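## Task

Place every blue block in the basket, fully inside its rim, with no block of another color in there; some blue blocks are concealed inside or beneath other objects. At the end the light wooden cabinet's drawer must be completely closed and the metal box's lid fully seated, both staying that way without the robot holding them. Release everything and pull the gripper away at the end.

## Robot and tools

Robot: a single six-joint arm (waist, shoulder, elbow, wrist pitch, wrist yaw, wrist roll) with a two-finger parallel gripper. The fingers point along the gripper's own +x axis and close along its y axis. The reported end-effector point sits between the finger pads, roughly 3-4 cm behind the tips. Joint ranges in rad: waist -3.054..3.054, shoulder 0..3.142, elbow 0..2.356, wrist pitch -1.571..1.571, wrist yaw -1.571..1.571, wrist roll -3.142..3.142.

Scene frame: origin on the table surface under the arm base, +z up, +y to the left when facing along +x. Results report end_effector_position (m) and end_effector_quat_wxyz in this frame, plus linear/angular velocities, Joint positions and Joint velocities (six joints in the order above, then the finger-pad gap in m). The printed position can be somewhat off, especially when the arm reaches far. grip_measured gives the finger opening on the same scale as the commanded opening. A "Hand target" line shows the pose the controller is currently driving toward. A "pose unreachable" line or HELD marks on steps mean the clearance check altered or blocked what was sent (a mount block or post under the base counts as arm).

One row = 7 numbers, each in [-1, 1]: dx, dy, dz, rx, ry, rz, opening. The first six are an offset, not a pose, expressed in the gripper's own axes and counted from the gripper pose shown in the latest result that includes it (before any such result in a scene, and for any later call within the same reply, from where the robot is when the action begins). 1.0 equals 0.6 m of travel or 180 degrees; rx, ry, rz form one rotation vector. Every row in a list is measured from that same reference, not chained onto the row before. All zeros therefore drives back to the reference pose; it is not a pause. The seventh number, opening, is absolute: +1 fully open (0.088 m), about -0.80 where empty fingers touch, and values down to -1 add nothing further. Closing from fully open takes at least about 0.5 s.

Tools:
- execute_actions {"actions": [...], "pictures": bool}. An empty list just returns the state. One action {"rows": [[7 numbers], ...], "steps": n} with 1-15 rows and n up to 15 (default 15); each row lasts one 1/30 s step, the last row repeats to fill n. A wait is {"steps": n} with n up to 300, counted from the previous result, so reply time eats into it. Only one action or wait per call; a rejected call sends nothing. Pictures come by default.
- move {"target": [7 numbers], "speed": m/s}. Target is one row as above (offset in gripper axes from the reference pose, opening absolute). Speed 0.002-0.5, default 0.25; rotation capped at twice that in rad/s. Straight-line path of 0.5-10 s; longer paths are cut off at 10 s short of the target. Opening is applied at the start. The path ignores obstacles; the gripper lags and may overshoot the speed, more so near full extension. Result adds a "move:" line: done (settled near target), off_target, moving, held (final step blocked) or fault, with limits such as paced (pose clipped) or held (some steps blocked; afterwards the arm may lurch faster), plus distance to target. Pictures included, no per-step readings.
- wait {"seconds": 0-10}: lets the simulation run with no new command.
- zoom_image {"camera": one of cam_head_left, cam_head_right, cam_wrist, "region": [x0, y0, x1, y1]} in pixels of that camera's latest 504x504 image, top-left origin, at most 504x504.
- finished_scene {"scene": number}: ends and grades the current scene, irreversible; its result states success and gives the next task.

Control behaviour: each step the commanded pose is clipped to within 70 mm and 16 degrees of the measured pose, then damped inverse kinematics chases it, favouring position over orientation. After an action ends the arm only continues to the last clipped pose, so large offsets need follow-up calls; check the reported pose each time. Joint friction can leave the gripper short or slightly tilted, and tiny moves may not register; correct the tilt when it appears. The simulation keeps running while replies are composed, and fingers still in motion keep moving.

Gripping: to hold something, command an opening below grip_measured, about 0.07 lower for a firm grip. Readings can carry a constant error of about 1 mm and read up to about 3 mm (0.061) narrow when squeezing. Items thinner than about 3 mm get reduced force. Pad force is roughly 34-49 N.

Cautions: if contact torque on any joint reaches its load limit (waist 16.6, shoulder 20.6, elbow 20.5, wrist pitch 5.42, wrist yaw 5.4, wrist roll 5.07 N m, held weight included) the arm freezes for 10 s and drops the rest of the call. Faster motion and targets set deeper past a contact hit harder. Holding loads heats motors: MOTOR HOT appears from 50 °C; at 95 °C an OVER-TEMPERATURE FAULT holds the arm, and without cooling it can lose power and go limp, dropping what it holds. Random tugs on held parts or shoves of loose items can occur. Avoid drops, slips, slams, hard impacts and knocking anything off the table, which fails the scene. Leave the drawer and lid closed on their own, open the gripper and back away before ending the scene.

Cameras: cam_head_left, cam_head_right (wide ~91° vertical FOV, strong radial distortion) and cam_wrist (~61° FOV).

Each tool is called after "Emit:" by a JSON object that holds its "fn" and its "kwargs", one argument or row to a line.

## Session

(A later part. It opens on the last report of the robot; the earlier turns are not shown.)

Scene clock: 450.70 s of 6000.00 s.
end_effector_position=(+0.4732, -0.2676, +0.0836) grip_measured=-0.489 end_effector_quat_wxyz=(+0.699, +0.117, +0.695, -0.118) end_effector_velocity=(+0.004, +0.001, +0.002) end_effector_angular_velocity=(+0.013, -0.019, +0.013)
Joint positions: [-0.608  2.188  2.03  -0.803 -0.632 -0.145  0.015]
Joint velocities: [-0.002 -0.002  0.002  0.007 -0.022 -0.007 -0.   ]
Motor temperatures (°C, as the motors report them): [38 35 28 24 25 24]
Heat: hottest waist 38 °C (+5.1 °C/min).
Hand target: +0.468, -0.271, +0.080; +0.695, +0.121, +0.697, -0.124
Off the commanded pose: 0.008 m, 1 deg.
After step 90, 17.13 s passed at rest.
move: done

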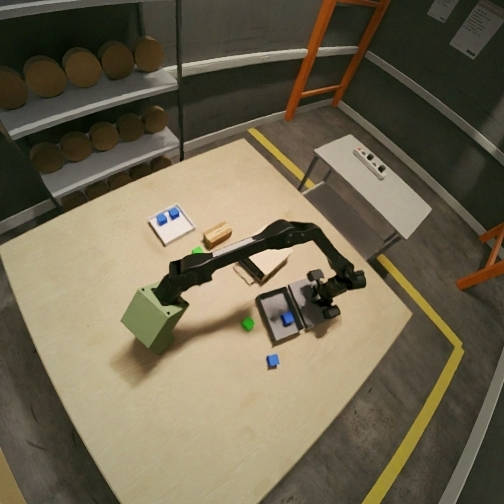

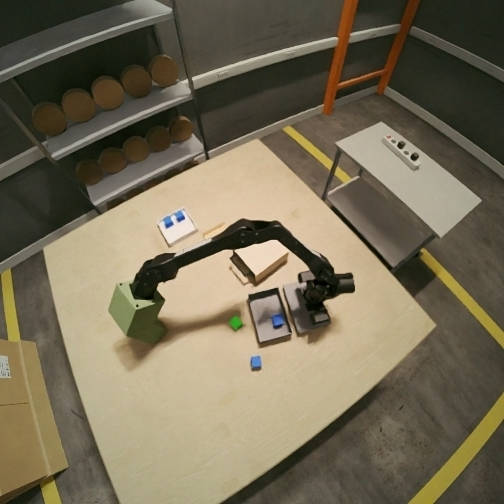

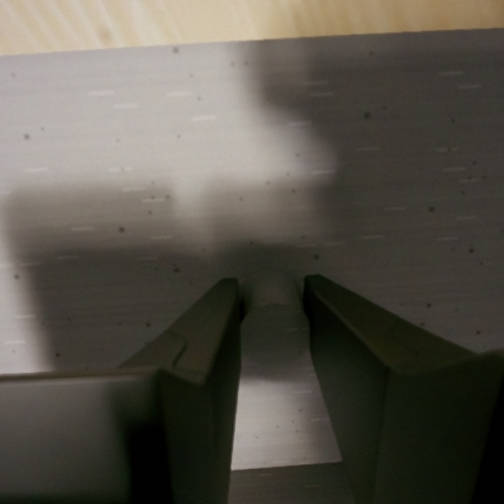

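Emit:
{"fn": "execute_actions", "kwargs": {
  "actions": [
    {"rows": [[0.008,-0.0075,-0.006,0.004,0.003,0,-0.62],[0.010,-0.0075,-0.006,0.004,0.003,0,-0.62],[0.012,-0.0075,-0.006,0.004,0.003,0,-0.62],[0.014,-0.0075,-0.006,0.004,0.003,0,-0.62],[0.016,-0.0075,-0.006,0.004,0.003,0,-0.62],[0.018,-0.0075,-0.006,0.004,0.003,0,-0.62],[0.020,-0.0075,-0.006,0.004,0.003,0,-0.62],[0.022,-0.0075,-0.006,0.004,0.003,0,-0.62],[0.024,-0.0075,-0.006,0.004,0.003,0,-0.62],[0.025,-0.0075,-0.006,0.004,0.003,0,-0.62],[0.026,-0.0075,-0.006,0.004,0.003,0,-0.62],[0.027,-0.0075,-0.006,0.004,0.003,0,-0.62]], "steps": 15}
  ],
  "pictures": false
}}

Emit:
{"fn": "execute_actions", "kwargs": {
  "actions": [
    {"steps": 12}
  ]
}}

Scene clock: 457.50 s of 6000.00 s.
end_effector_position=(+0.4708, -0.2664, +0.0702) grip_measured=-0.489 end_effector_quat_wxyz=(+0.696, +0.120, +0.698, -0.117) end_effector_velocity=(-0.002, +0.001, -0.008) end_effector_angular_velocity=(+0.015, +0.003, -0.021)
Joint positions: [-0.592  2.212  2.03  -0.781 -0.627 -0.133  0.015]
Joint velocities: [ 0.007  0.017  0.002  0.007 -0.007  0.022 -0.   ]
Motor temperatures (°C, as the motors report them): [38 35 28 24 25 24]
Heat: hottest waist 38 °C (+4.1 °C/min).
Hand target: +0.468, -0.271, +0.067; +0.695, +0.122, +0.698, -0.122
Off the commanded pose: 0.006 m, 1 deg.
Steps of this call (steps 1 to 90: nothing new was sent; then 3.30 s passed at rest; steps 91 to 105: all 15 steps of this action). Readings (end_effector_position):
91: (+0.4731, -0.2678, +0.0834)
92: (+0.4731, -0.2676, +0.0831)
94: (+0.4729, -0.2677, +0.0819)
98: (+0.4723, -0.2671, +0.0775)
105: the state above

Scene clock: 457.90 s of 6000.00 s.
end_effector_position=(+0.4712, -0.2669, +0.0700) grip_measured=-0.489 end_effector_quat_wxyz=(+0.697, +0.120, +0.697, -0.118) end_effector_velocity=(-0.002, +0.002, -0.001) end_effector_angular_velocity=(+0.022, -0.002, -0.001)
Joint positions: [-0.592  2.212  2.03  -0.778 -0.626 -0.131  0.015]
Joint velocities: [-0.002  0.002 -0.002 -0.007 -0.022 -0.007 -0.   ]
Motor temperatures (°C, as the motors report them): [38 35 28 24 25 24]
Heat: hottest waist 38 °C (+4.0 °C/min).
Hand target: +0.469, -0.271, +0.068; +0.695, +0.122, +0.698, -0.122
Off the commanded pose: 0.005 m, 1 deg.
Steps of this call (steps 1 to 12: nothing new was sent). Readings (end_effector_position):
1: (+0.4708, -0.2666, +0.0700)
2: (+0.4709, -0.2667, +0.0700)
4: (+0.4710, -0.2668, +0.0700)
8: (+0.4711, -0.2669, +0.0700)
12: the state above

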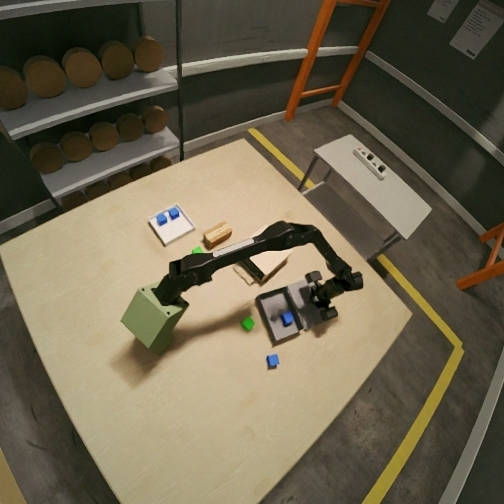

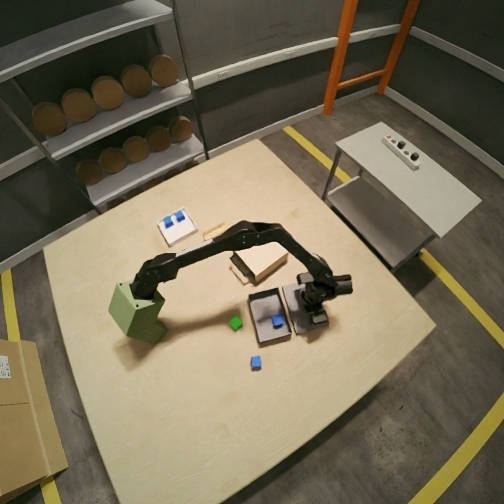

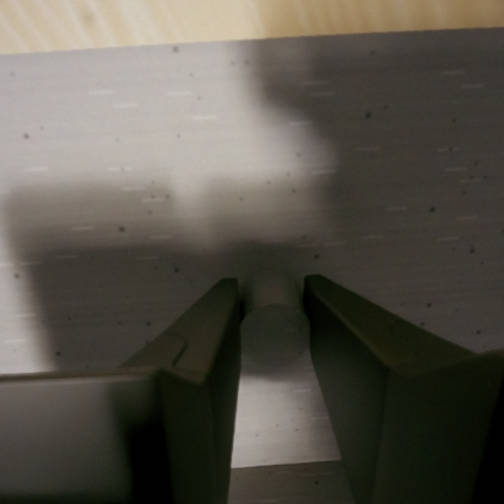

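Emit:
{"fn": "execute_actions", "kwargs": {
  "actions": [
    {"rows": [[0.004,-0.007,-0.003,0.004,0.002,0,-0.62],[0.005,-0.007,-0.003,0.004,0.002,0,-0.62],[0.006,-0.007,-0.003,0.004,0.002,0,-0.62],[0.007,-0.007,-0.003,0.004,0.002,0,-0.62],[0.008,-0.007,-0.003,0.004,0.002,0,-0.62],[0.009,-0.007,-0.003,0.004,0.002,0,-0.62],[0.010,-0.007,-0.003,0.004,0.002,0,-0.62]], "steps": 15}
  ]
}}

Scene clock: 461.73 s of 6000.00 s.
end_effector_position=(+0.4698, -0.2675, +0.0686) grip_measured=-0.489 end_effector_quat_wxyz=(+0.696, +0.122, +0.698, -0.119) end_effector_velocity=(+0.001, +0.001, +0.002) end_effector_angular_velocity=(+0.006, -0.002, +0.004)
Joint positions: [-0.592  2.216  2.03  -0.778 -0.625 -0.128  0.015]
Joint velocities: [-0.002 -0.002  0.002 -0.007 -0.007 -0.007 -0.   ]
Motor temperatures (°C, as the motors report them): [38 35 28 24 25 24]
Heat: hottest waist 38 °C (+4.0 °C/min).
Hand target: +0.468, -0.270, +0.064; +0.694, +0.124, +0.699, -0.122
Off the commanded pose: 0.006 m, 0 deg.
Steps of this call (steps 1 to 90: nothing new was sent; then 0.33 s passed at rest; steps 91 to 105: all 15 steps of this action). Readings (end_effector_position):
91: (+0.4710, -0.2669, +0.0699)
92: (+0.4709, -0.2670, +0.0697)
94: (+0.4706, -0.2671, +0.0694)
98: (+0.4698, -0.2675, +0.0686)
105: the state above

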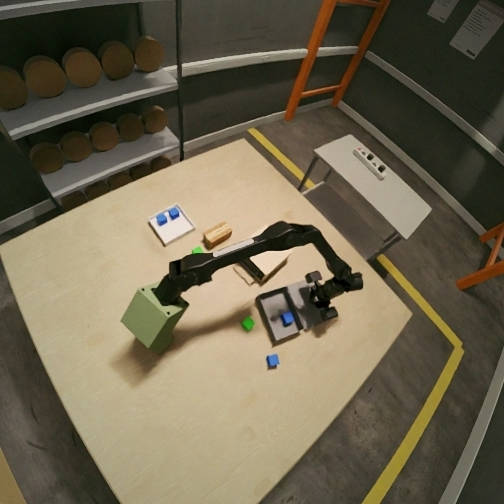

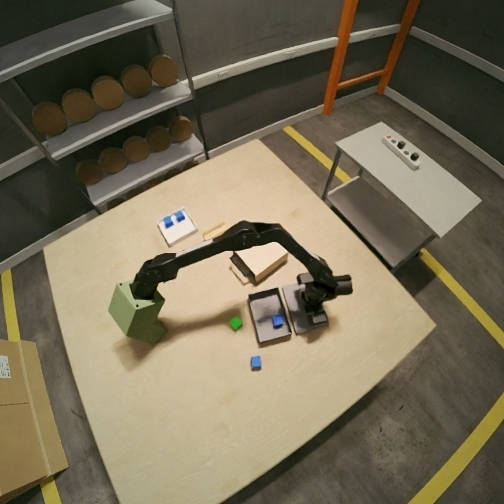

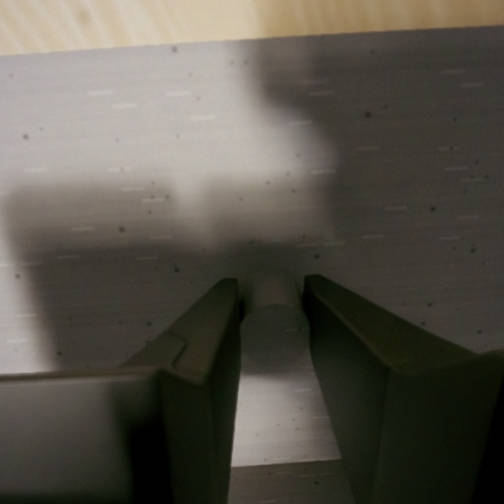

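Emit:
{"fn": "execute_actions", "kwargs": {
  "actions": [
    {"rows": [[0.0,0,0,0,0,0,-0.45],[0.0,0,0,0,0,0,-0.35],[0.0,0,0,0,0,0,-0.2],[0.0,0,0,0,0,0,-0.1],[0.0,0,0,0,0,0,0.05]], "steps": 15}
  ]
}}

Scene clock: 466.27 s of 6000.00 s.
end_effector_position=(+0.4698, -0.2674, +0.0683) grip_measured=+0.023 end_effector_quat_wxyz=(+0.696, +0.122, +0.698, -0.119) end_effector_velocity=(+0.002, +0.002, +0.001) end_effector_angular_velocity=(+0.015, -0.016, +0.010)
Joint positions: [-0.592  2.216  2.03  -0.777 -0.625 -0.127  0.04 ]
Joint velocities: [-0.002 -0.002 -0.002  0.007 -0.022 -0.007  0.01 ]
Motor temperatures (°C, as the motors report them): [38 35 28 24 25 24]
Heat: hottest waist 38 °C (+4.0 °C/min).
Hand target: +0.470, -0.267, +0.068; +0.696, +0.122, +0.698, -0.120
Off the commanded pose: 0.000 m, 0 deg.
Steps of this call (steps 1 to 90: nothing new was sent; then 1.03 s passed at rest; steps 91 to 105: all 15 steps of this action). Readings (end_effector_position):
91: (+0.4697, -0.2675, +0.0684)
92: (+0.4697, -0.2675, +0.0684)
94: (+0.4698, -0.2674, +0.0683)
98: (+0.4698, -0.2674, +0.0683)
105: the state above

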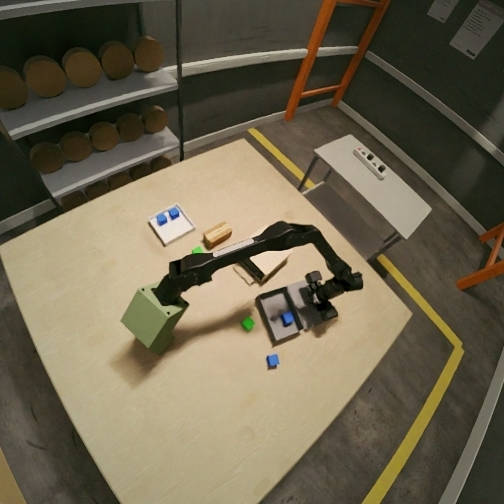

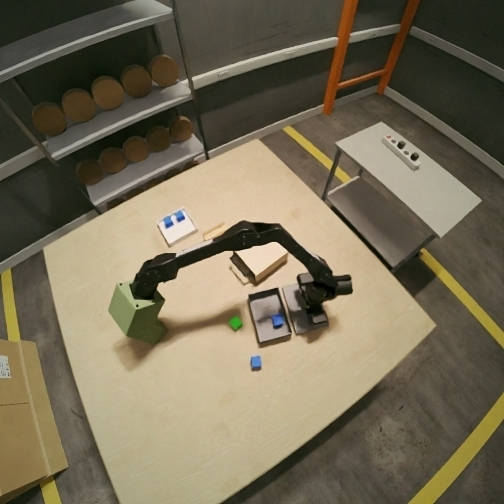

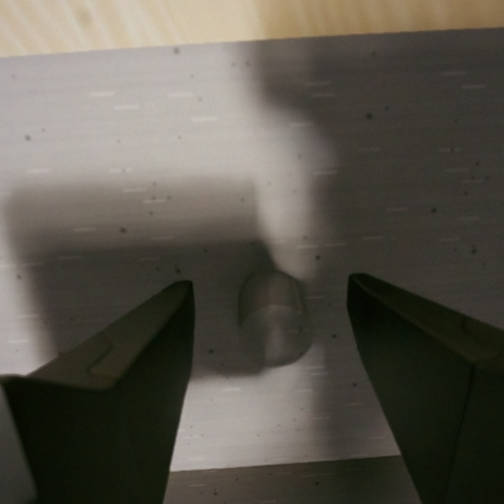

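Emit:
{"fn": "move", "kwargs": {
  "target": [-0.095, 0.0, 0.008, 0, 0, 0, 0.2],
  "speed": 0.12
}}

Emit:
{"fn": "move", "kwargs": {
  "target": [-0.025, -0.058, -0.185, 0, -0.004, 0, 0.2],
  "speed": 0.15
}}

Scene clock: 475.27 s of 6000.00 s.
end_effector_position=(+0.4682, -0.2701, +0.1178) grip_measured=+0.197 end_effector_quat_wxyz=(+0.689, +0.128, +0.703, -0.123) end_effector_velocity=(-0.001, +0.004, +0.002) end_effector_angular_velocity=(+0.024, -0.001, -0.005)
Joint positions: [-0.661  2.158  2.075 -0.946 -0.662 -0.199  0.049]
Joint velocities: [-0.002 -0.002  0.002 -0.022 -0.022 -0.007 -0.   ]
Motor temperatures (°C, as the motors report them): [38 36 28 24 25 24]
Heat: hottest waist 38 °C (+4.1 °C/min).
Hand target: +0.474, -0.269, +0.125; +0.695, +0.122, +0.698, -0.119
Off the commanded pose: 0.010 m, 1 deg.
After step 90, 5.07 s passed at rest.
move: off_target

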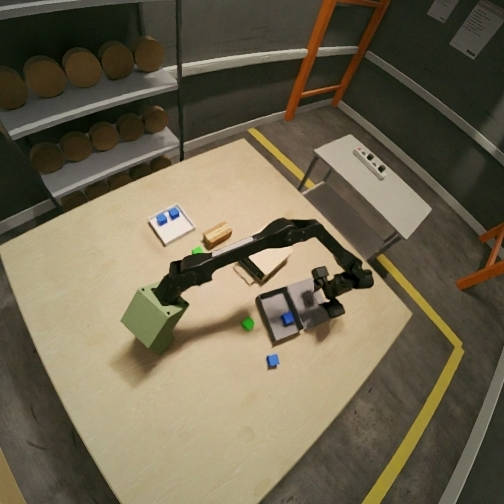

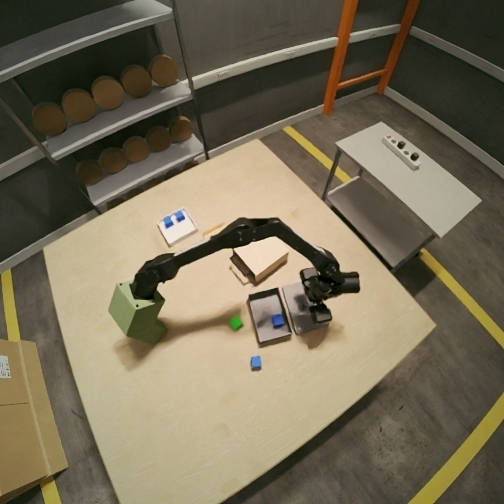

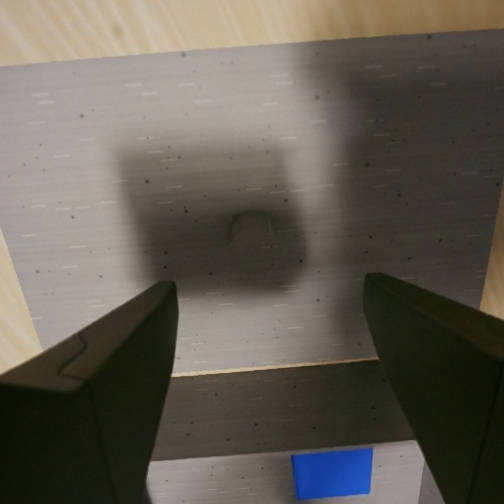

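Scene clock: 476.57 s of 6000.00 s.
end_effector_position=(+0.3515, -0.2648, +0.1307) grip_measured=+0.197 end_effector_quat_wxyz=(+0.690, +0.131, +0.701, -0.125) end_effector_velocity=(-0.004, +0.004, +0.002) end_effector_angular_velocity=(+0.015, -0.012, +0.012)
Joint positions: [-0.798  1.904  1.412 -0.634 -0.73  -0.347  0.049]
Joint velocities: [-0.007 -0.012 -0.027  0.007 -0.022 -0.022 -0.   ]
Motor temperatures (°C, as the motors report them): [38 36 28 24 25 24]
Heat: hottest waist 38 °C (+3.0 °C/min).
Hand target: +0.352, -0.264, +0.134; +0.693, +0.128, +0.699, -0.123
Off the commanded pose: 0.004 m, 1 deg.
move: done

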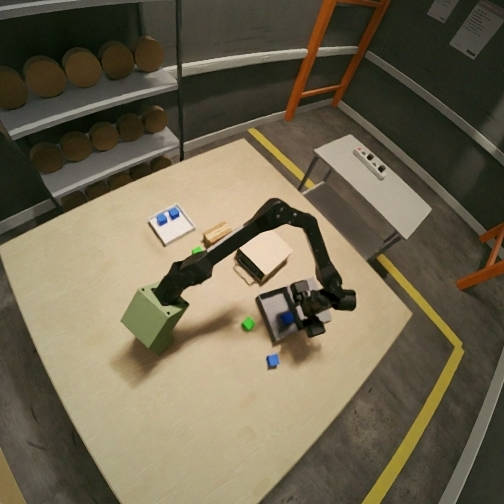

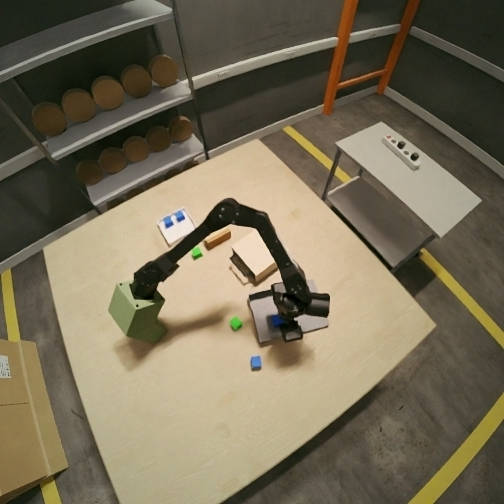

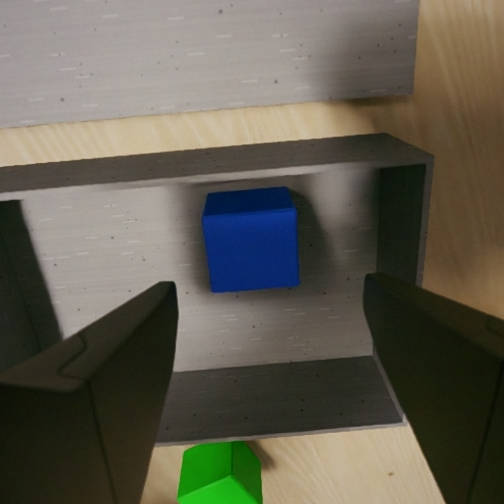

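Emit:
{"fn": "move", "kwargs": {
  "target": [0.083, 0.0025, -0.027, 0, -0.001, -0.002, 0.2],
  "speed": 0.08
}}

Scene clock: 494.27 s of 6000.00 s.
end_effector_position=(+0.3430, -0.2574, +0.0868) grip_measured=+0.197 end_effector_quat_wxyz=(+0.696, +0.122, +0.696, -0.124) end_effector_velocity=(-0.000, -0.002, +0.001) end_effector_angular_velocity=(-0.011, -0.001, -0.019)
Joint positions: [-0.721  1.943  1.307 -0.405 -0.691 -0.255  0.049]
Joint velocities: [-0.002 -0.002 -0.002  0.007  0.007  0.022  0.   ]
Motor temperatures (°C, as the motors report them): [38 36 27 24 25 24]
Heat: hottest waist 38 °C (+2.0 °C/min).
Hand target: +0.337, -0.257, +0.081; +0.691, +0.128, +0.700, -0.127
Off the commanded pose: 0.009 m, 1 deg.
After step 90, 13.67 s passed at rest.
move: off_target

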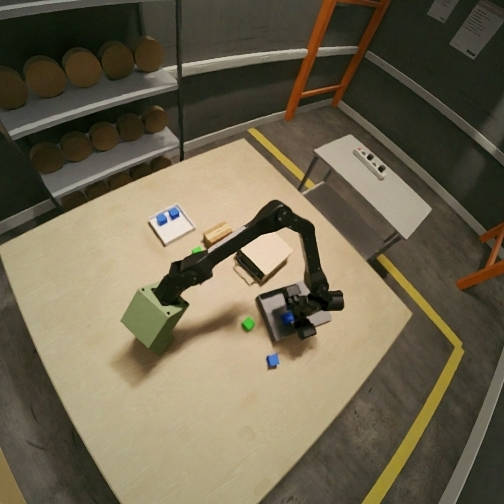

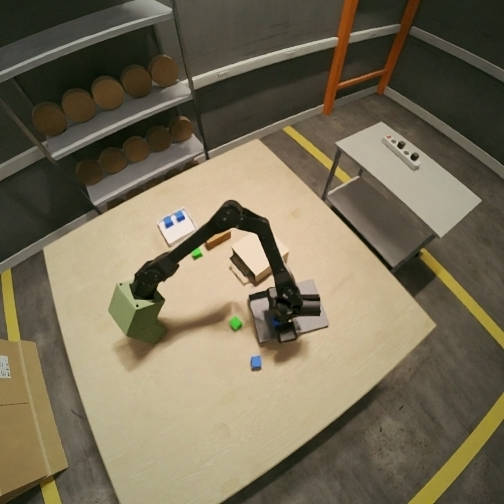

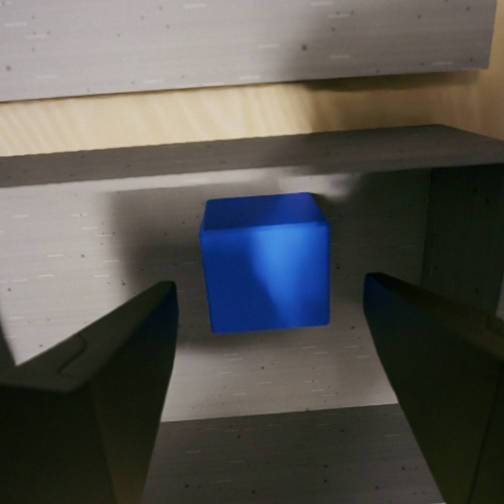

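Emit:
{"fn": "execute_actions", "kwargs": {
  "actions": [
    {"rows": [[0.012,-0.003,-0.011,0.004,0.004,0,0.2],[0.016,-0.003,-0.011,0.004,0.004,0,0.2],[0.021,-0.003,-0.012,0.004,0.004,0,0.2],[0.027,-0.003,-0.012,0.004,0.004,0,0.2],[0.033,-0.003,-0.013,0.004,0.004,0,0.2],[0.039,-0.003,-0.013,0.004,0.004,0,0.2],[0.045,-0.003,-0.013,0.004,0.004,0,0.2],[0.051,-0.003,-0.013,0.004,0.004,0,0.2],[0.057,-0.003,-0.013,0.004,0.004,0,0.2],[0.062,-0.003,-0.013,0.004,0.004,0,0.2],[0.067,-0.003,-0.013,0.004,0.004,0,0.2],[0.071,-0.003,-0.013,0.004,0.004,0,0.2],[0.074,-0.003,-0.013,0.004,0.004,0,0.2],[0.076,-0.003,-0.013,0.004,0.004,0,0.2],[0.077,-0.003,-0.013,0.004,0.004,0,0.2]], "steps": 15}
  ],
  "pictures": false
}}

Emit:
{"fn": "execute_actions", "kwargs": {
  "actions": [
    {"steps": 12}
  ]
}}

Scene clock: 505.33 s of 6000.00 s.
end_effector_position=(+0.3391, -0.2551, +0.0513) grip_measured=+0.197 end_effector_quat_wxyz=(+0.695, +0.124, +0.698, -0.124) end_effector_velocity=(-0.018, +0.008, -0.067) end_effector_angular_velocity=(+0.035, +0.030, -0.013)
Joint positions: [-0.664  2.018  1.3   -0.29  -0.662 -0.194  0.049]
Joint velocities: [ 0.095  0.159 -0.002  0.168  0.037  0.081 -0.   ]
Motor temperatures (°C, as the motors report them): [38 35 27 24 25 24]
Heat: hottest waist 38 °C (+1.0 °C/min).
Hand target: +0.335, -0.256, +0.041; +0.691, +0.127, +0.700, -0.127
Off the commanded pose: 0.011 m, 1 deg.
Steps of this call (steps 1 to 90: nothing new was sent; then 7.57 s passed at rest; steps 91 to 105: all 15 steps of this action). Readings (end_effector_position):
91: (+0.3429, -0.2574, +0.0861)
92: (+0.3430, -0.2576, +0.0856)
94: (+0.3432, -0.2580, +0.0834)
98: (+0.3423, -0.2574, +0.0730)
105: the state above

Scene clock: 505.73 s of 6000.00 s.
end_effector_position=(+0.3378, -0.2552, +0.0451) grip_measured=+0.197 end_effector_quat_wxyz=(+0.694, +0.125, +0.698, -0.125) end_effector_velocity=(-0.001, +0.001, -0.003) end_effector_angular_velocity=(+0.009, -0.002, +0.007)
Joint positions: [-0.656  2.033  1.3   -0.271 -0.657 -0.183  0.049]
Joint velocities: [ 0.002  0.007 -0.002  0.007 -0.007 -0.007 -0.   ]
Motor temperatures (°C, as the motors report them): [38 35 27 24 25 24]
Heat: hottest waist 38 °C (+1.0 °C/min).
Hand target: +0.335, -0.256, +0.041; +0.691, +0.127, +0.700, -0.127
Off the commanded pose: 0.005 m, 1 deg.
Steps of this call (steps 1 to 12: nothing new was sent). Readings (end_effector_position):
1: (+0.3386, -0.2547, +0.0493)
2: (+0.3382, -0.2545, +0.0478)
4: (+0.3377, -0.2546, +0.0461)
8: (+0.3378, -0.2551, +0.0454)
12: the state above

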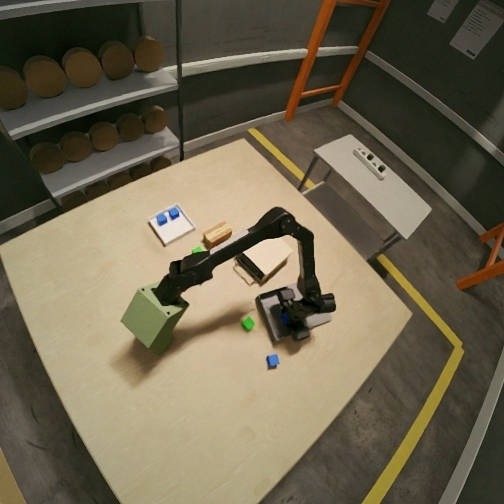

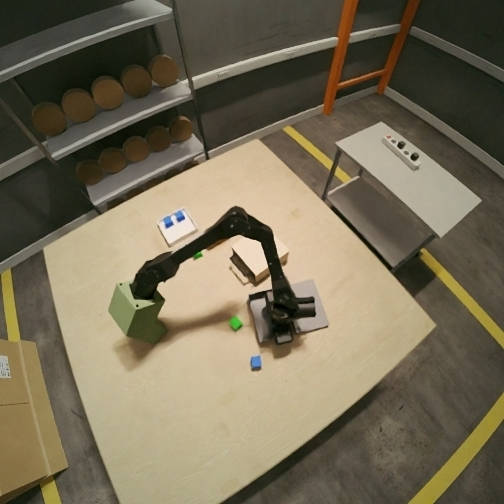

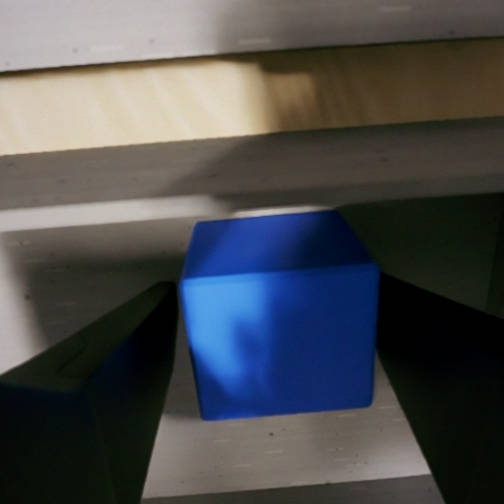

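Emit:
{"fn": "execute_actions", "kwargs": {
  "actions": [
    {"rows": [[0,0,0,0,0,0,0.12],[0,0,0,0,0,0,0.06],[0,0,0,0,0,0,0.01],[0,0,0,0,0,0,-0.03],[0,0,0,0,0,0,-0.06],[0,0,0,0,0,0,-0.09],[0,0,0,0,0,0,-0.12],[0,0,0,0,0,0,-0.15],[0,0,0,0,0,0,-0.18],[0,0,0,0,0,0,-0.2],[0,0,0,0,0,0,-0.22]], "steps": 15}
  ],
  "pictures": false
}}

Emit:
{"fn": "execute_actions", "kwargs": {
  "actions": [
    {"steps": 8}
  ]
}}

Scene clock: 512.23 s of 6000.00 s.
end_effector_position=(+0.3378, -0.2551, +0.0448) grip_measured=-0.088 end_effector_quat_wxyz=(+0.694, +0.125, +0.698, -0.125) end_effector_velocity=(-0.002, -0.001, +0.001) end_effector_angular_velocity=(-0.005, +0.008, +0.001)
Joint positions: [-0.655  2.034  1.3   -0.27  -0.657 -0.182  0.035]
Joint velocities: [-0.002 -0.002 -0.002 -0.007  0.007 -0.007 -0.   ]
Motor temperatures (°C, as the motors report them): [37 35 27 24 25 24]
Heat: hottest waist 37 °C (-1.0 °C/min).
Hand target: +0.338, -0.255, +0.045; +0.694, +0.125, +0.698, -0.125
Off the commanded pose: 0.000 m, 0 deg.
Steps of this call (steps 1 to 90: nothing new was sent; then 3.00 s passed at rest; steps 91 to 105: all 15 steps of this action). Readings (end_effector_position):
91: (+0.3378, -0.2551, +0.0448)
92: (+0.3378, -0.2551, +0.0448)
94: (+0.3378, -0.2551, +0.0448)
98: (+0.3378, -0.2551, +0.0448)
105: the state above

Scene clock: 512.50 s of 6000.00 s.
end_effector_position=(+0.3378, -0.2551, +0.0448) grip_measured=-0.088 end_effector_quat_wxyz=(+0.694, +0.125, +0.698, -0.125) end_effector_velocity=(+0.001, +0.005, -0.000) end_effector_angular_velocity=(+0.024, -0.006, -0.010)
Joint positions: [-0.655  2.034  1.3   -0.27  -0.657 -0.182  0.035]
Joint velocities: [ 0.002 -0.002 -0.002 -0.007 -0.022  0.007  0.   ]
Motor temperatures (°C, as the motors report them): [37 35 27 24 25 24]
Heat: hottest waist 37 °C (-1.0 °C/min).
Hand target: +0.338, -0.255, +0.045; +0.694, +0.125, +0.698, -0.125
Off the commanded pose: 0.000 m, 0 deg.
Steps of this call (steps 1 to 8: nothing new was sent). Readings (end_effector_position):
1: (+0.3378, -0.2551, +0.0448)
2: (+0.3378, -0.2551, +0.0448)
4: (+0.3378, -0.2551, +0.0448)
8: the state above

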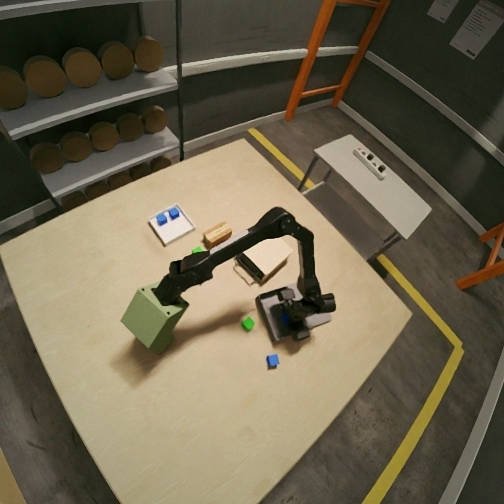

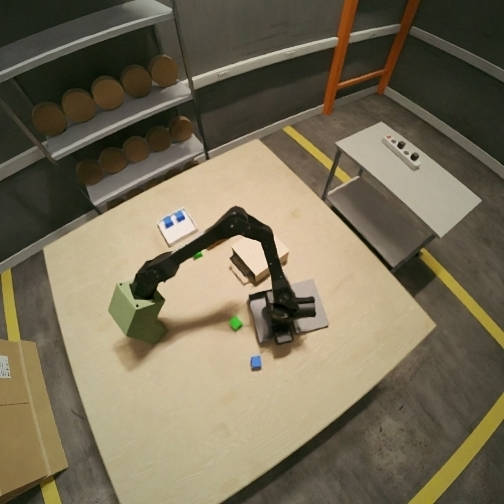

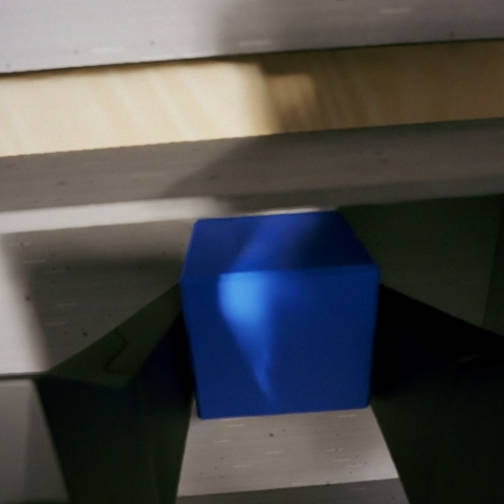

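Emit:
{"fn": "move", "kwargs": {
  "target": [-0.16, 0.0, 0.004, 0, 0, 0, -0.22],
  "speed": 0.12
}}

Emit:
{"fn": "move", "kwargs": {
  "target": [-0.008, 0.372, -0.2175, -0.117, -0.005, 0, -0.22],
  "speed": 0.2
}}

Scene clock: 520.43 s of 6000.00 s.
end_effector_position=(+0.3338, -0.2554, +0.1344) grip_measured=-0.088 end_effector_quat_wxyz=(+0.687, +0.133, +0.703, -0.127) end_effector_velocity=(-0.006, +0.002, +0.003) end_effector_angular_velocity=(+0.014, +0.014, -0.026)
Joint positions: [-0.812  1.853  1.313 -0.602 -0.731 -0.362  0.035]
Joint velocities: [-0.012 -0.002 -0.002 -0.037 -0.007 -0.007 -0.   ]
Motor temperatures (°C, as the motors report them): [37 35 27 24 25 24]
Heat: hottest waist 37 °C (-1.0 °C/min).
Hand target: +0.340, -0.256, +0.141; +0.694, +0.125, +0.698, -0.125
Off the commanded pose: 0.009 m, 1 deg.
After step 90, 3.63 s passed at rest.
move: off_target

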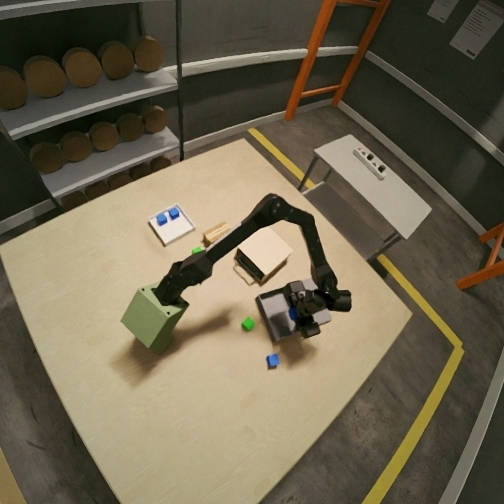

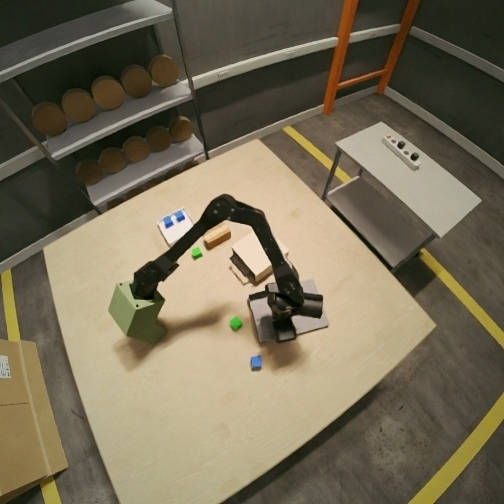

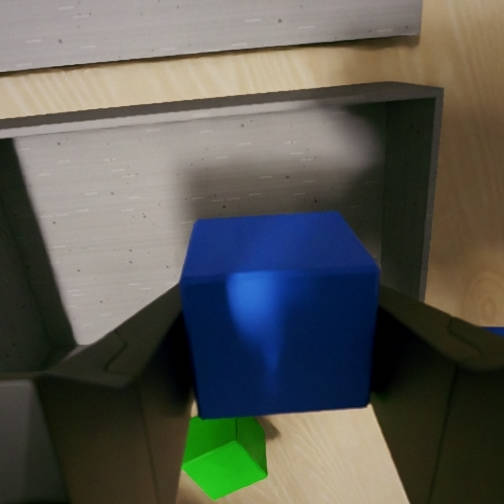

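Scene clock: 522.33 s of 6000.00 s.
end_effector_position=(+0.2948, -0.0021, +0.1421) grip_measured=-0.088 end_effector_quat_wxyz=(+0.705, +0.004, +0.709, +0.003) end_effector_velocity=(-0.006, +0.004, +0.001) end_effector_angular_velocity=(+0.006, +0.020, -0.001)
Joint positions: [-0.097  1.019  0.61  -0.366 -0.306 -0.049  0.035]
Joint velocities: [ 0.017 -0.012 -0.007 -0.022  0.007  0.007 -0.   ]
Motor temperatures (°C, as the motors report them): [37 35 27 24 25 24]
Heat: hottest waist 37 °C (-1.0 °C/min).
Hand target: +0.294, -0.001, +0.143; +0.707, +0.004, +0.708, +0.002
Off the commanded pose: 0.003 m, 0 deg.
move: done

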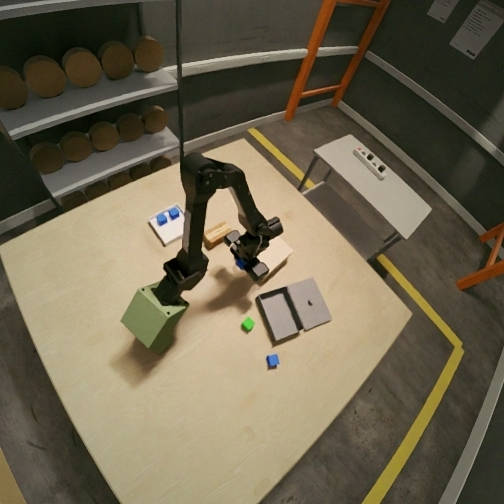

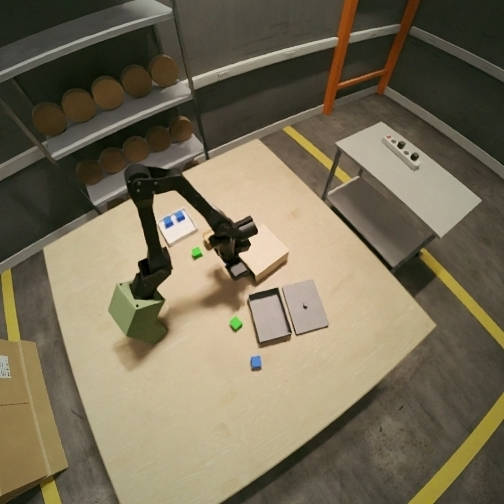

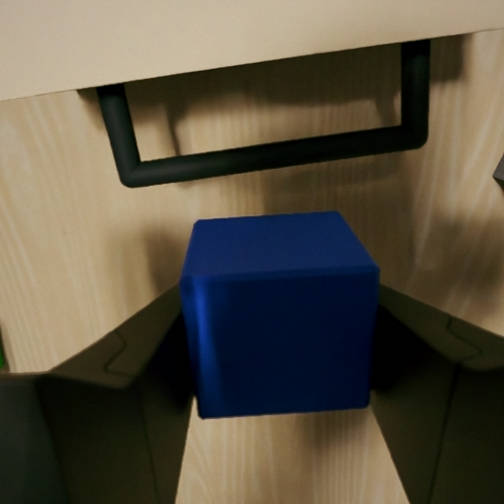

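Emit:
{"fn": "move", "kwargs": {
  "target": [0.033, 0.523, -0.1, 0, 0, -0.003, -0.22],
  "speed": 0.2
}}

Scene clock: 531.37 s of 6000.00 s.
end_effector_position=(+0.2401, +0.3086, +0.1288) grip_measured=-0.088 end_effector_quat_wxyz=(+0.706, +0.004, +0.708, +0.001) end_effector_velocity=(+0.001, +0.002, +0.000) end_effector_angular_velocity=(-0.004, -0.004, -0.004)
Joint positions: [ 1.231  1.598  1.076 -0.45   0.635  0.951  0.035]
Joint velocities: [ 0.002  0.007  0.012 -0.007  0.007  0.007  0.   ]
Motor temperatures (°C, as the motors report them): [35 34 27 24 25 24]
Heat: hottest waist 35 °C (-3.0 °C/min).
Hand target: +0.239, +0.311, +0.128; +0.706, +0.002, +0.708, +0.000
Off the commanded pose: 0.007 m, 0 deg.
After step 90, 3.83 s passed at rest.
move: done

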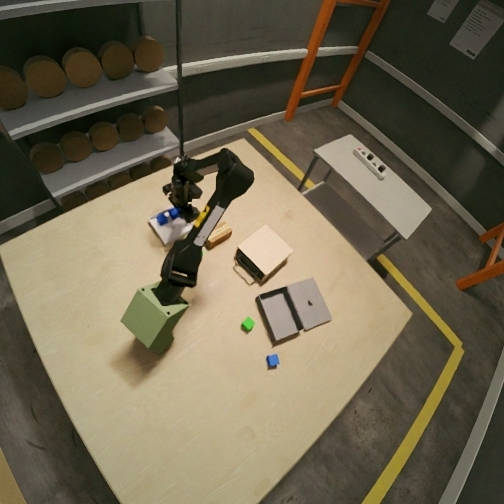

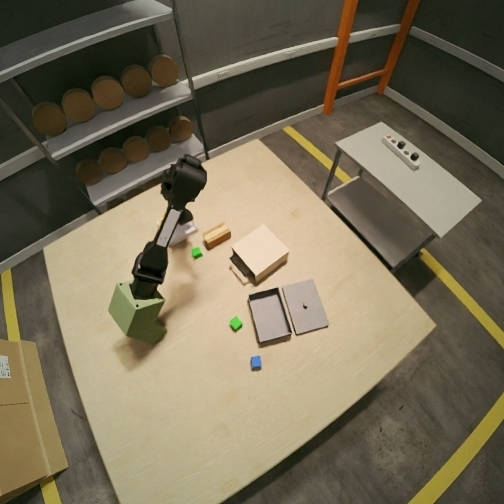

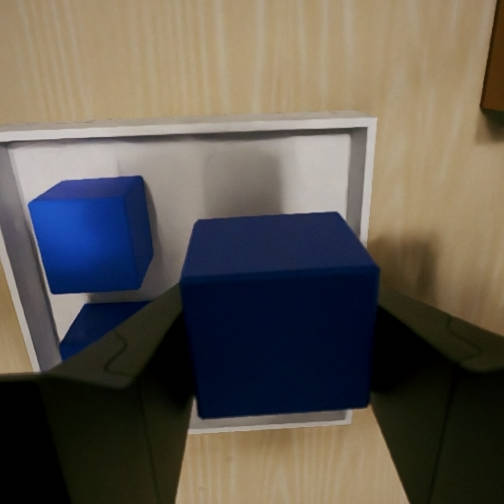

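Emit:
{"fn": "move", "kwargs": {
  "target": [0.1, 0.007, -0.014, 0, 0, -0.002, -0.22],
  "speed": 0.08
}}

Scene clock: 535.40 s of 6000.00 s.
end_effector_position=(+0.2347, +0.3144, +0.0730) grip_measured=-0.088 end_effector_quat_wxyz=(+0.709, +0.006, +0.706, -0.003) end_effector_velocity=(-0.002, -0.002, -0.005) end_effector_angular_velocity=(-0.005, +0.008, +0.021)
Joint positions: [ 1.153  1.757  1.073 -0.239  0.595  0.879  0.035]
Joint velocities: [-0.007  0.012 -0.002  0.007 -0.007 -0.022 -0.   ]
Motor temperatures (°C, as the motors report them): [35 34 27 24 25 24]
Heat: hottest waist 35 °C (-3.0 °C/min).
Hand target: +0.231, +0.314, +0.069; +0.706, +0.001, +0.708, -0.001
Off the commanded pose: 0.005 m, 1 deg.
move: done

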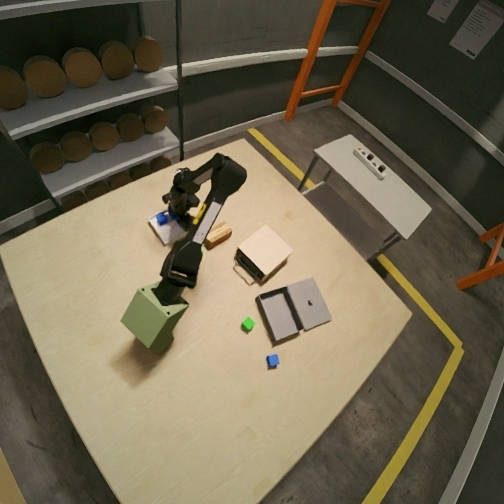

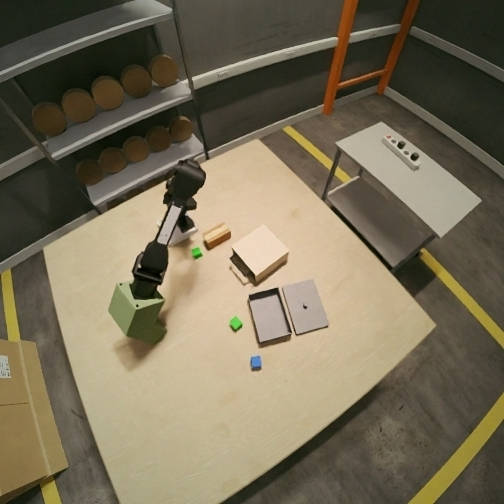

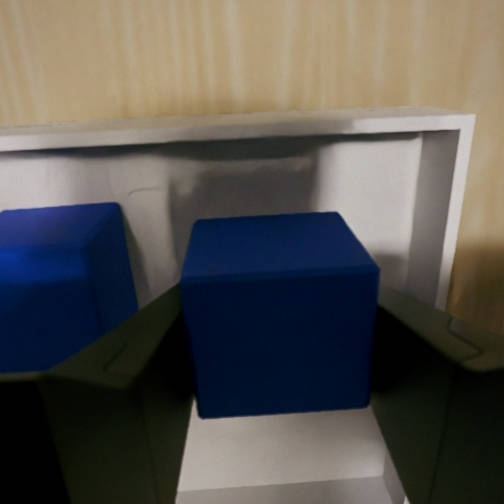

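Emit:
{"fn": "execute_actions", "kwargs": {
  "actions": [
    {"rows": [[0.008,-0.002,-0.005,-0.002,0.002,0,-0.22],[0.010,-0.002,-0.005,-0.002,0.002,0,-0.22],[0.012,-0.003,-0.005,-0.002,0.002,0,-0.22],[0.014,-0.003,-0.005,-0.002,0.002,0,-0.22],[0.016,-0.003,-0.005,-0.002,0.002,0,-0.22],[0.018,-0.003,-0.005,-0.002,0.002,0,-0.22],[0.020,-0.003,-0.005,-0.002,0.002,0,-0.22],[0.022,-0.003,-0.005,-0.002,0.002,0,-0.22],[0.024,-0.003,-0.005,-0.002,0.002,0,-0.22],[0.026,-0.003,-0.005,-0.002,0.002,0,-0.22],[0.027,-0.003,-0.005,-0.002,0.002,0,-0.22],[0.028,-0.003,-0.005,-0.002,0.002,0,-0.22],[0.029,-0.003,-0.005,-0.002,0.002,0,-0.22],[0.030,-0.003,-0.005,-0.002,0.002,0,-0.22],[0.031,-0.003,-0.005,-0.002,0.002,0,-0.22]], "steps": 15}
  ],
  "pictures": false
}}

Emit:
{"fn": "execute_actions", "kwargs": {
  "actions": [
    {"steps": 12}
  ]
}}

Scene clock: 544.10 s of 6000.00 s.
end_effector_position=(+0.2359, +0.3143, +0.0607) grip_measured=-0.088 end_effector_quat_wxyz=(+0.709, +0.010, +0.705, -0.002) end_effector_velocity=(-0.006, -0.004, -0.023) end_effector_angular_velocity=(-0.007, +0.025, +0.017)
Joint positions: [ 1.129  1.788  1.073 -0.189  0.579  0.857  0.035]
Joint velocities: [-0.037  0.061  0.002  0.051 -0.037 -0.037 -0.   ]
Motor temperatures (°C, as the motors report them): [35 33 27 24 25 24]
Heat: hottest waist 35 °C (-3.0 °C/min).
Hand target: +0.232, +0.313, +0.055; +0.706, +0.004, +0.708, -0.000
Off the commanded pose: 0.008 m, 1 deg.
Steps of this call (steps 1 to 90: nothing new was sent; then 5.20 s passed at rest; steps 91 to 105: all 15 steps of this action). Readings (end_effector_position):
91: (+0.2347, +0.3147, +0.0725)
92: (+0.2350, +0.3151, +0.0722)
94: (+0.2360, +0.3156, +0.0714)
98: (+0.2370, +0.3152, +0.0679)
105: the state above

Scene clock: 544.50 s of 6000.00 s.
end_effector_position=(+0.2357, +0.3141, +0.0583) grip_measured=-0.088 end_effector_quat_wxyz=(+0.709, +0.009, +0.705, -0.001) end_effector_velocity=(-0.002, -0.003, -0.002) end_effector_angular_velocity=(-0.008, +0.011, +0.009)
Joint positions: [ 1.125  1.794  1.073 -0.181  0.576  0.853  0.035]
Joint velocities: [-0.007  0.002 -0.002 -0.007 -0.007 -0.007 -0.   ]
Motor temperatures (°C, as the motors report them): [35 33 27 24 25 24]
Heat: hottest waist 35 °C (-3.0 °C/min).
Hand target: +0.232, +0.313, +0.055; +0.706, +0.004, +0.708, -0.000
Off the commanded pose: 0.006 m, 1 deg.
Steps of this call (steps 1 to 12: nothing new was sent). Readings (end_effector_position):
1: (+0.2358, +0.3142, +0.0600)
2: (+0.2358, +0.3141, +0.0596)
4: (+0.2357, +0.3140, +0.0589)
8: (+0.2357, +0.3141, +0.0585)
12: the state above

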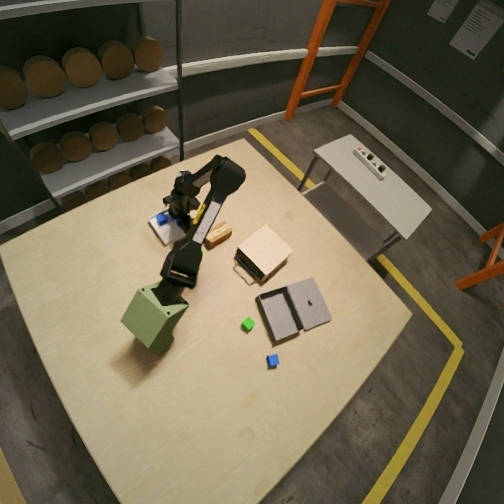

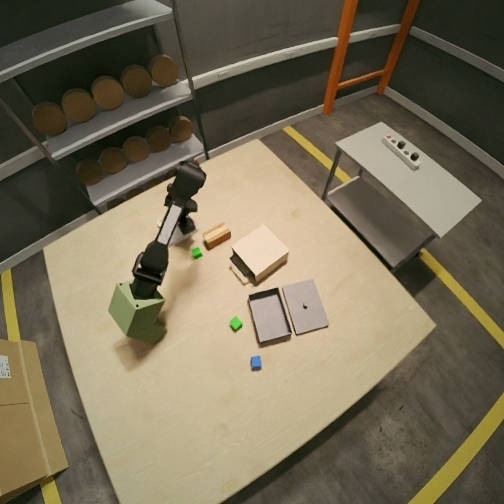

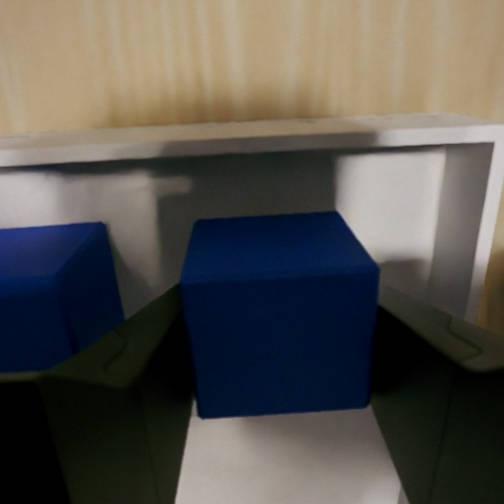

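Emit:
{"fn": "execute_actions", "kwargs": {
  "actions": [
    {"rows": [[0.007,-0.002,-0.006,-0.002,0.003,0,-0.22],[0.008,-0.002,-0.006,-0.002,0.003,0,-0.22],[0.009,-0.002,-0.006,-0.002,0.003,0,-0.22],[0.010,-0.002,-0.006,-0.002,0.003,0,-0.22],[0.011,-0.002,-0.006,-0.002,0.003,0,-0.22],[0.012,-0.002,-0.006,-0.002,0.003,0,-0.22]], "steps": 15}
  ],
  "pictures": false
}}

Scene clock: 549.13 s of 6000.00 s.
end_effector_position=(+0.2361, +0.3147, +0.0550) grip_measured=-0.088 end_effector_quat_wxyz=(+0.709, +0.013, +0.705, -0.000) end_effector_velocity=(-0.002, +0.002, -0.000) end_effector_angular_velocity=(+0.008, +0.004, +0.008)
Joint positions: [ 1.119  1.802  1.073 -0.164  0.567  0.847  0.035]
Joint velocities: [ 0.002  0.002 -0.002  0.007 -0.007 -0.007 -0.   ]
Motor temperatures (°C, as the motors report them): [34 33 27 24 25 24]
Heat: hottest waist 34 °C (-4.0 °C/min).
Hand target: +0.232, +0.313, +0.051; +0.706, +0.007, +0.708, +0.001
Off the commanded pose: 0.006 m, 1 deg.
Steps of this call (steps 1 to 90: nothing new was sent; then 1.13 s passed at rest; steps 91 to 105: all 15 steps of this action). Readings (end_effector_position):
91: (+0.2357, +0.3143, +0.0582)
92: (+0.2358, +0.3146, +0.0580)
94: (+0.2362, +0.3149, +0.0575)
98: (+0.2364, +0.3147, +0.0559)
105: the state above

Emit:
{"fn": "execute_actions", "kwargs": {
  "actions": [
    {"rows": [[0.007,-0.003,-0.006,-0.003,0.003,-0.003,-0.22],[0.008,-0.003,-0.006,-0.003,0.003,-0.003,-0.22],[0.009,-0.003,-0.006,-0.003,0.003,-0.003,-0.22],[0.010,-0.003,-0.006,-0.003,0.003,-0.003,-0.22],[0.011,-0.003,-0.006,-0.003,0.003,-0.003,-0.22],[0.012,-0.003,-0.006,-0.003,0.003,-0.003,-0.22]], "steps": 15}
  ]
}}

Scene clock: 558.37 s of 6000.00 s.
end_effector_position=(+0.2355, +0.3145, +0.0540) grip_measured=-0.088 end_effector_quat_wxyz=(+0.709, +0.011, +0.706, +0.001) end_effector_velocity=(-0.002, -0.005, -0.000) end_effector_angular_velocity=(-0.020, +0.006, +0.018)
Joint positions: [ 1.118  1.805  1.073 -0.163  0.566  0.842  0.035]
Joint velocities: [-0.002 -0.002 -0.002 -0.022  0.007 -0.007 -0.   ]
Motor temperatures (°C, as the motors report them): [34 33 26 24 25 24]
Heat: hottest waist 34 °C (-4.1 °C/min).
Hand target: +0.233, +0.313, +0.048; +0.706, +0.006, +0.708, +0.000
Off the commanded pose: 0.007 m, 1 deg.
Steps of this call (steps 1 to 90: nothing new was sent; then 5.73 s passed at rest; steps 91 to 105: all 15 steps of this action). Readings (end_effector_position):
91: (+0.2362, +0.3147, +0.0548)
92: (+0.2359, +0.3147, +0.0546)
94: (+0.2358, +0.3145, +0.0543)
98: (+0.2356, +0.3145, +0.0541)
105: the state above

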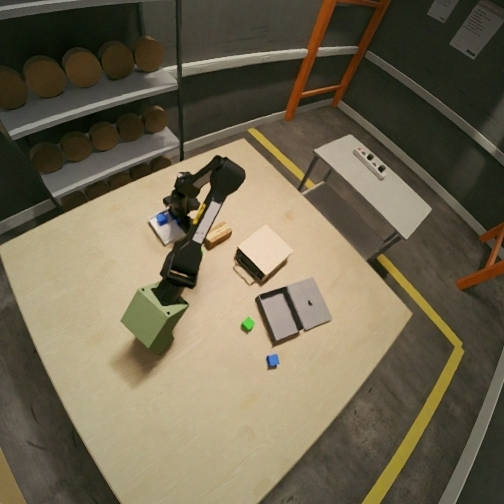

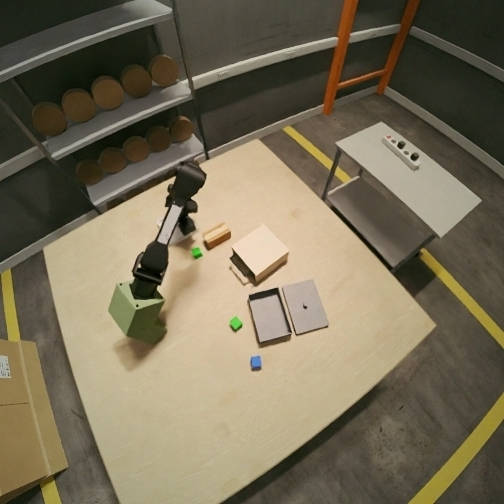

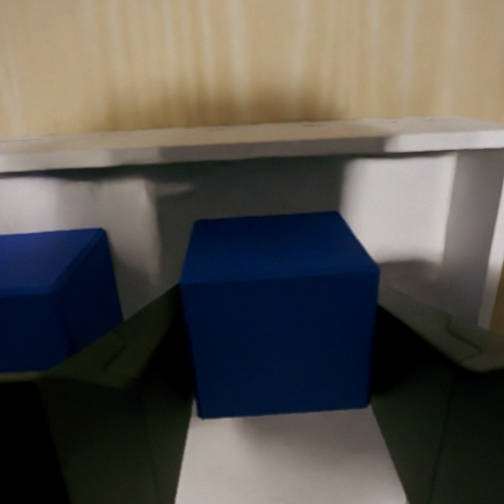

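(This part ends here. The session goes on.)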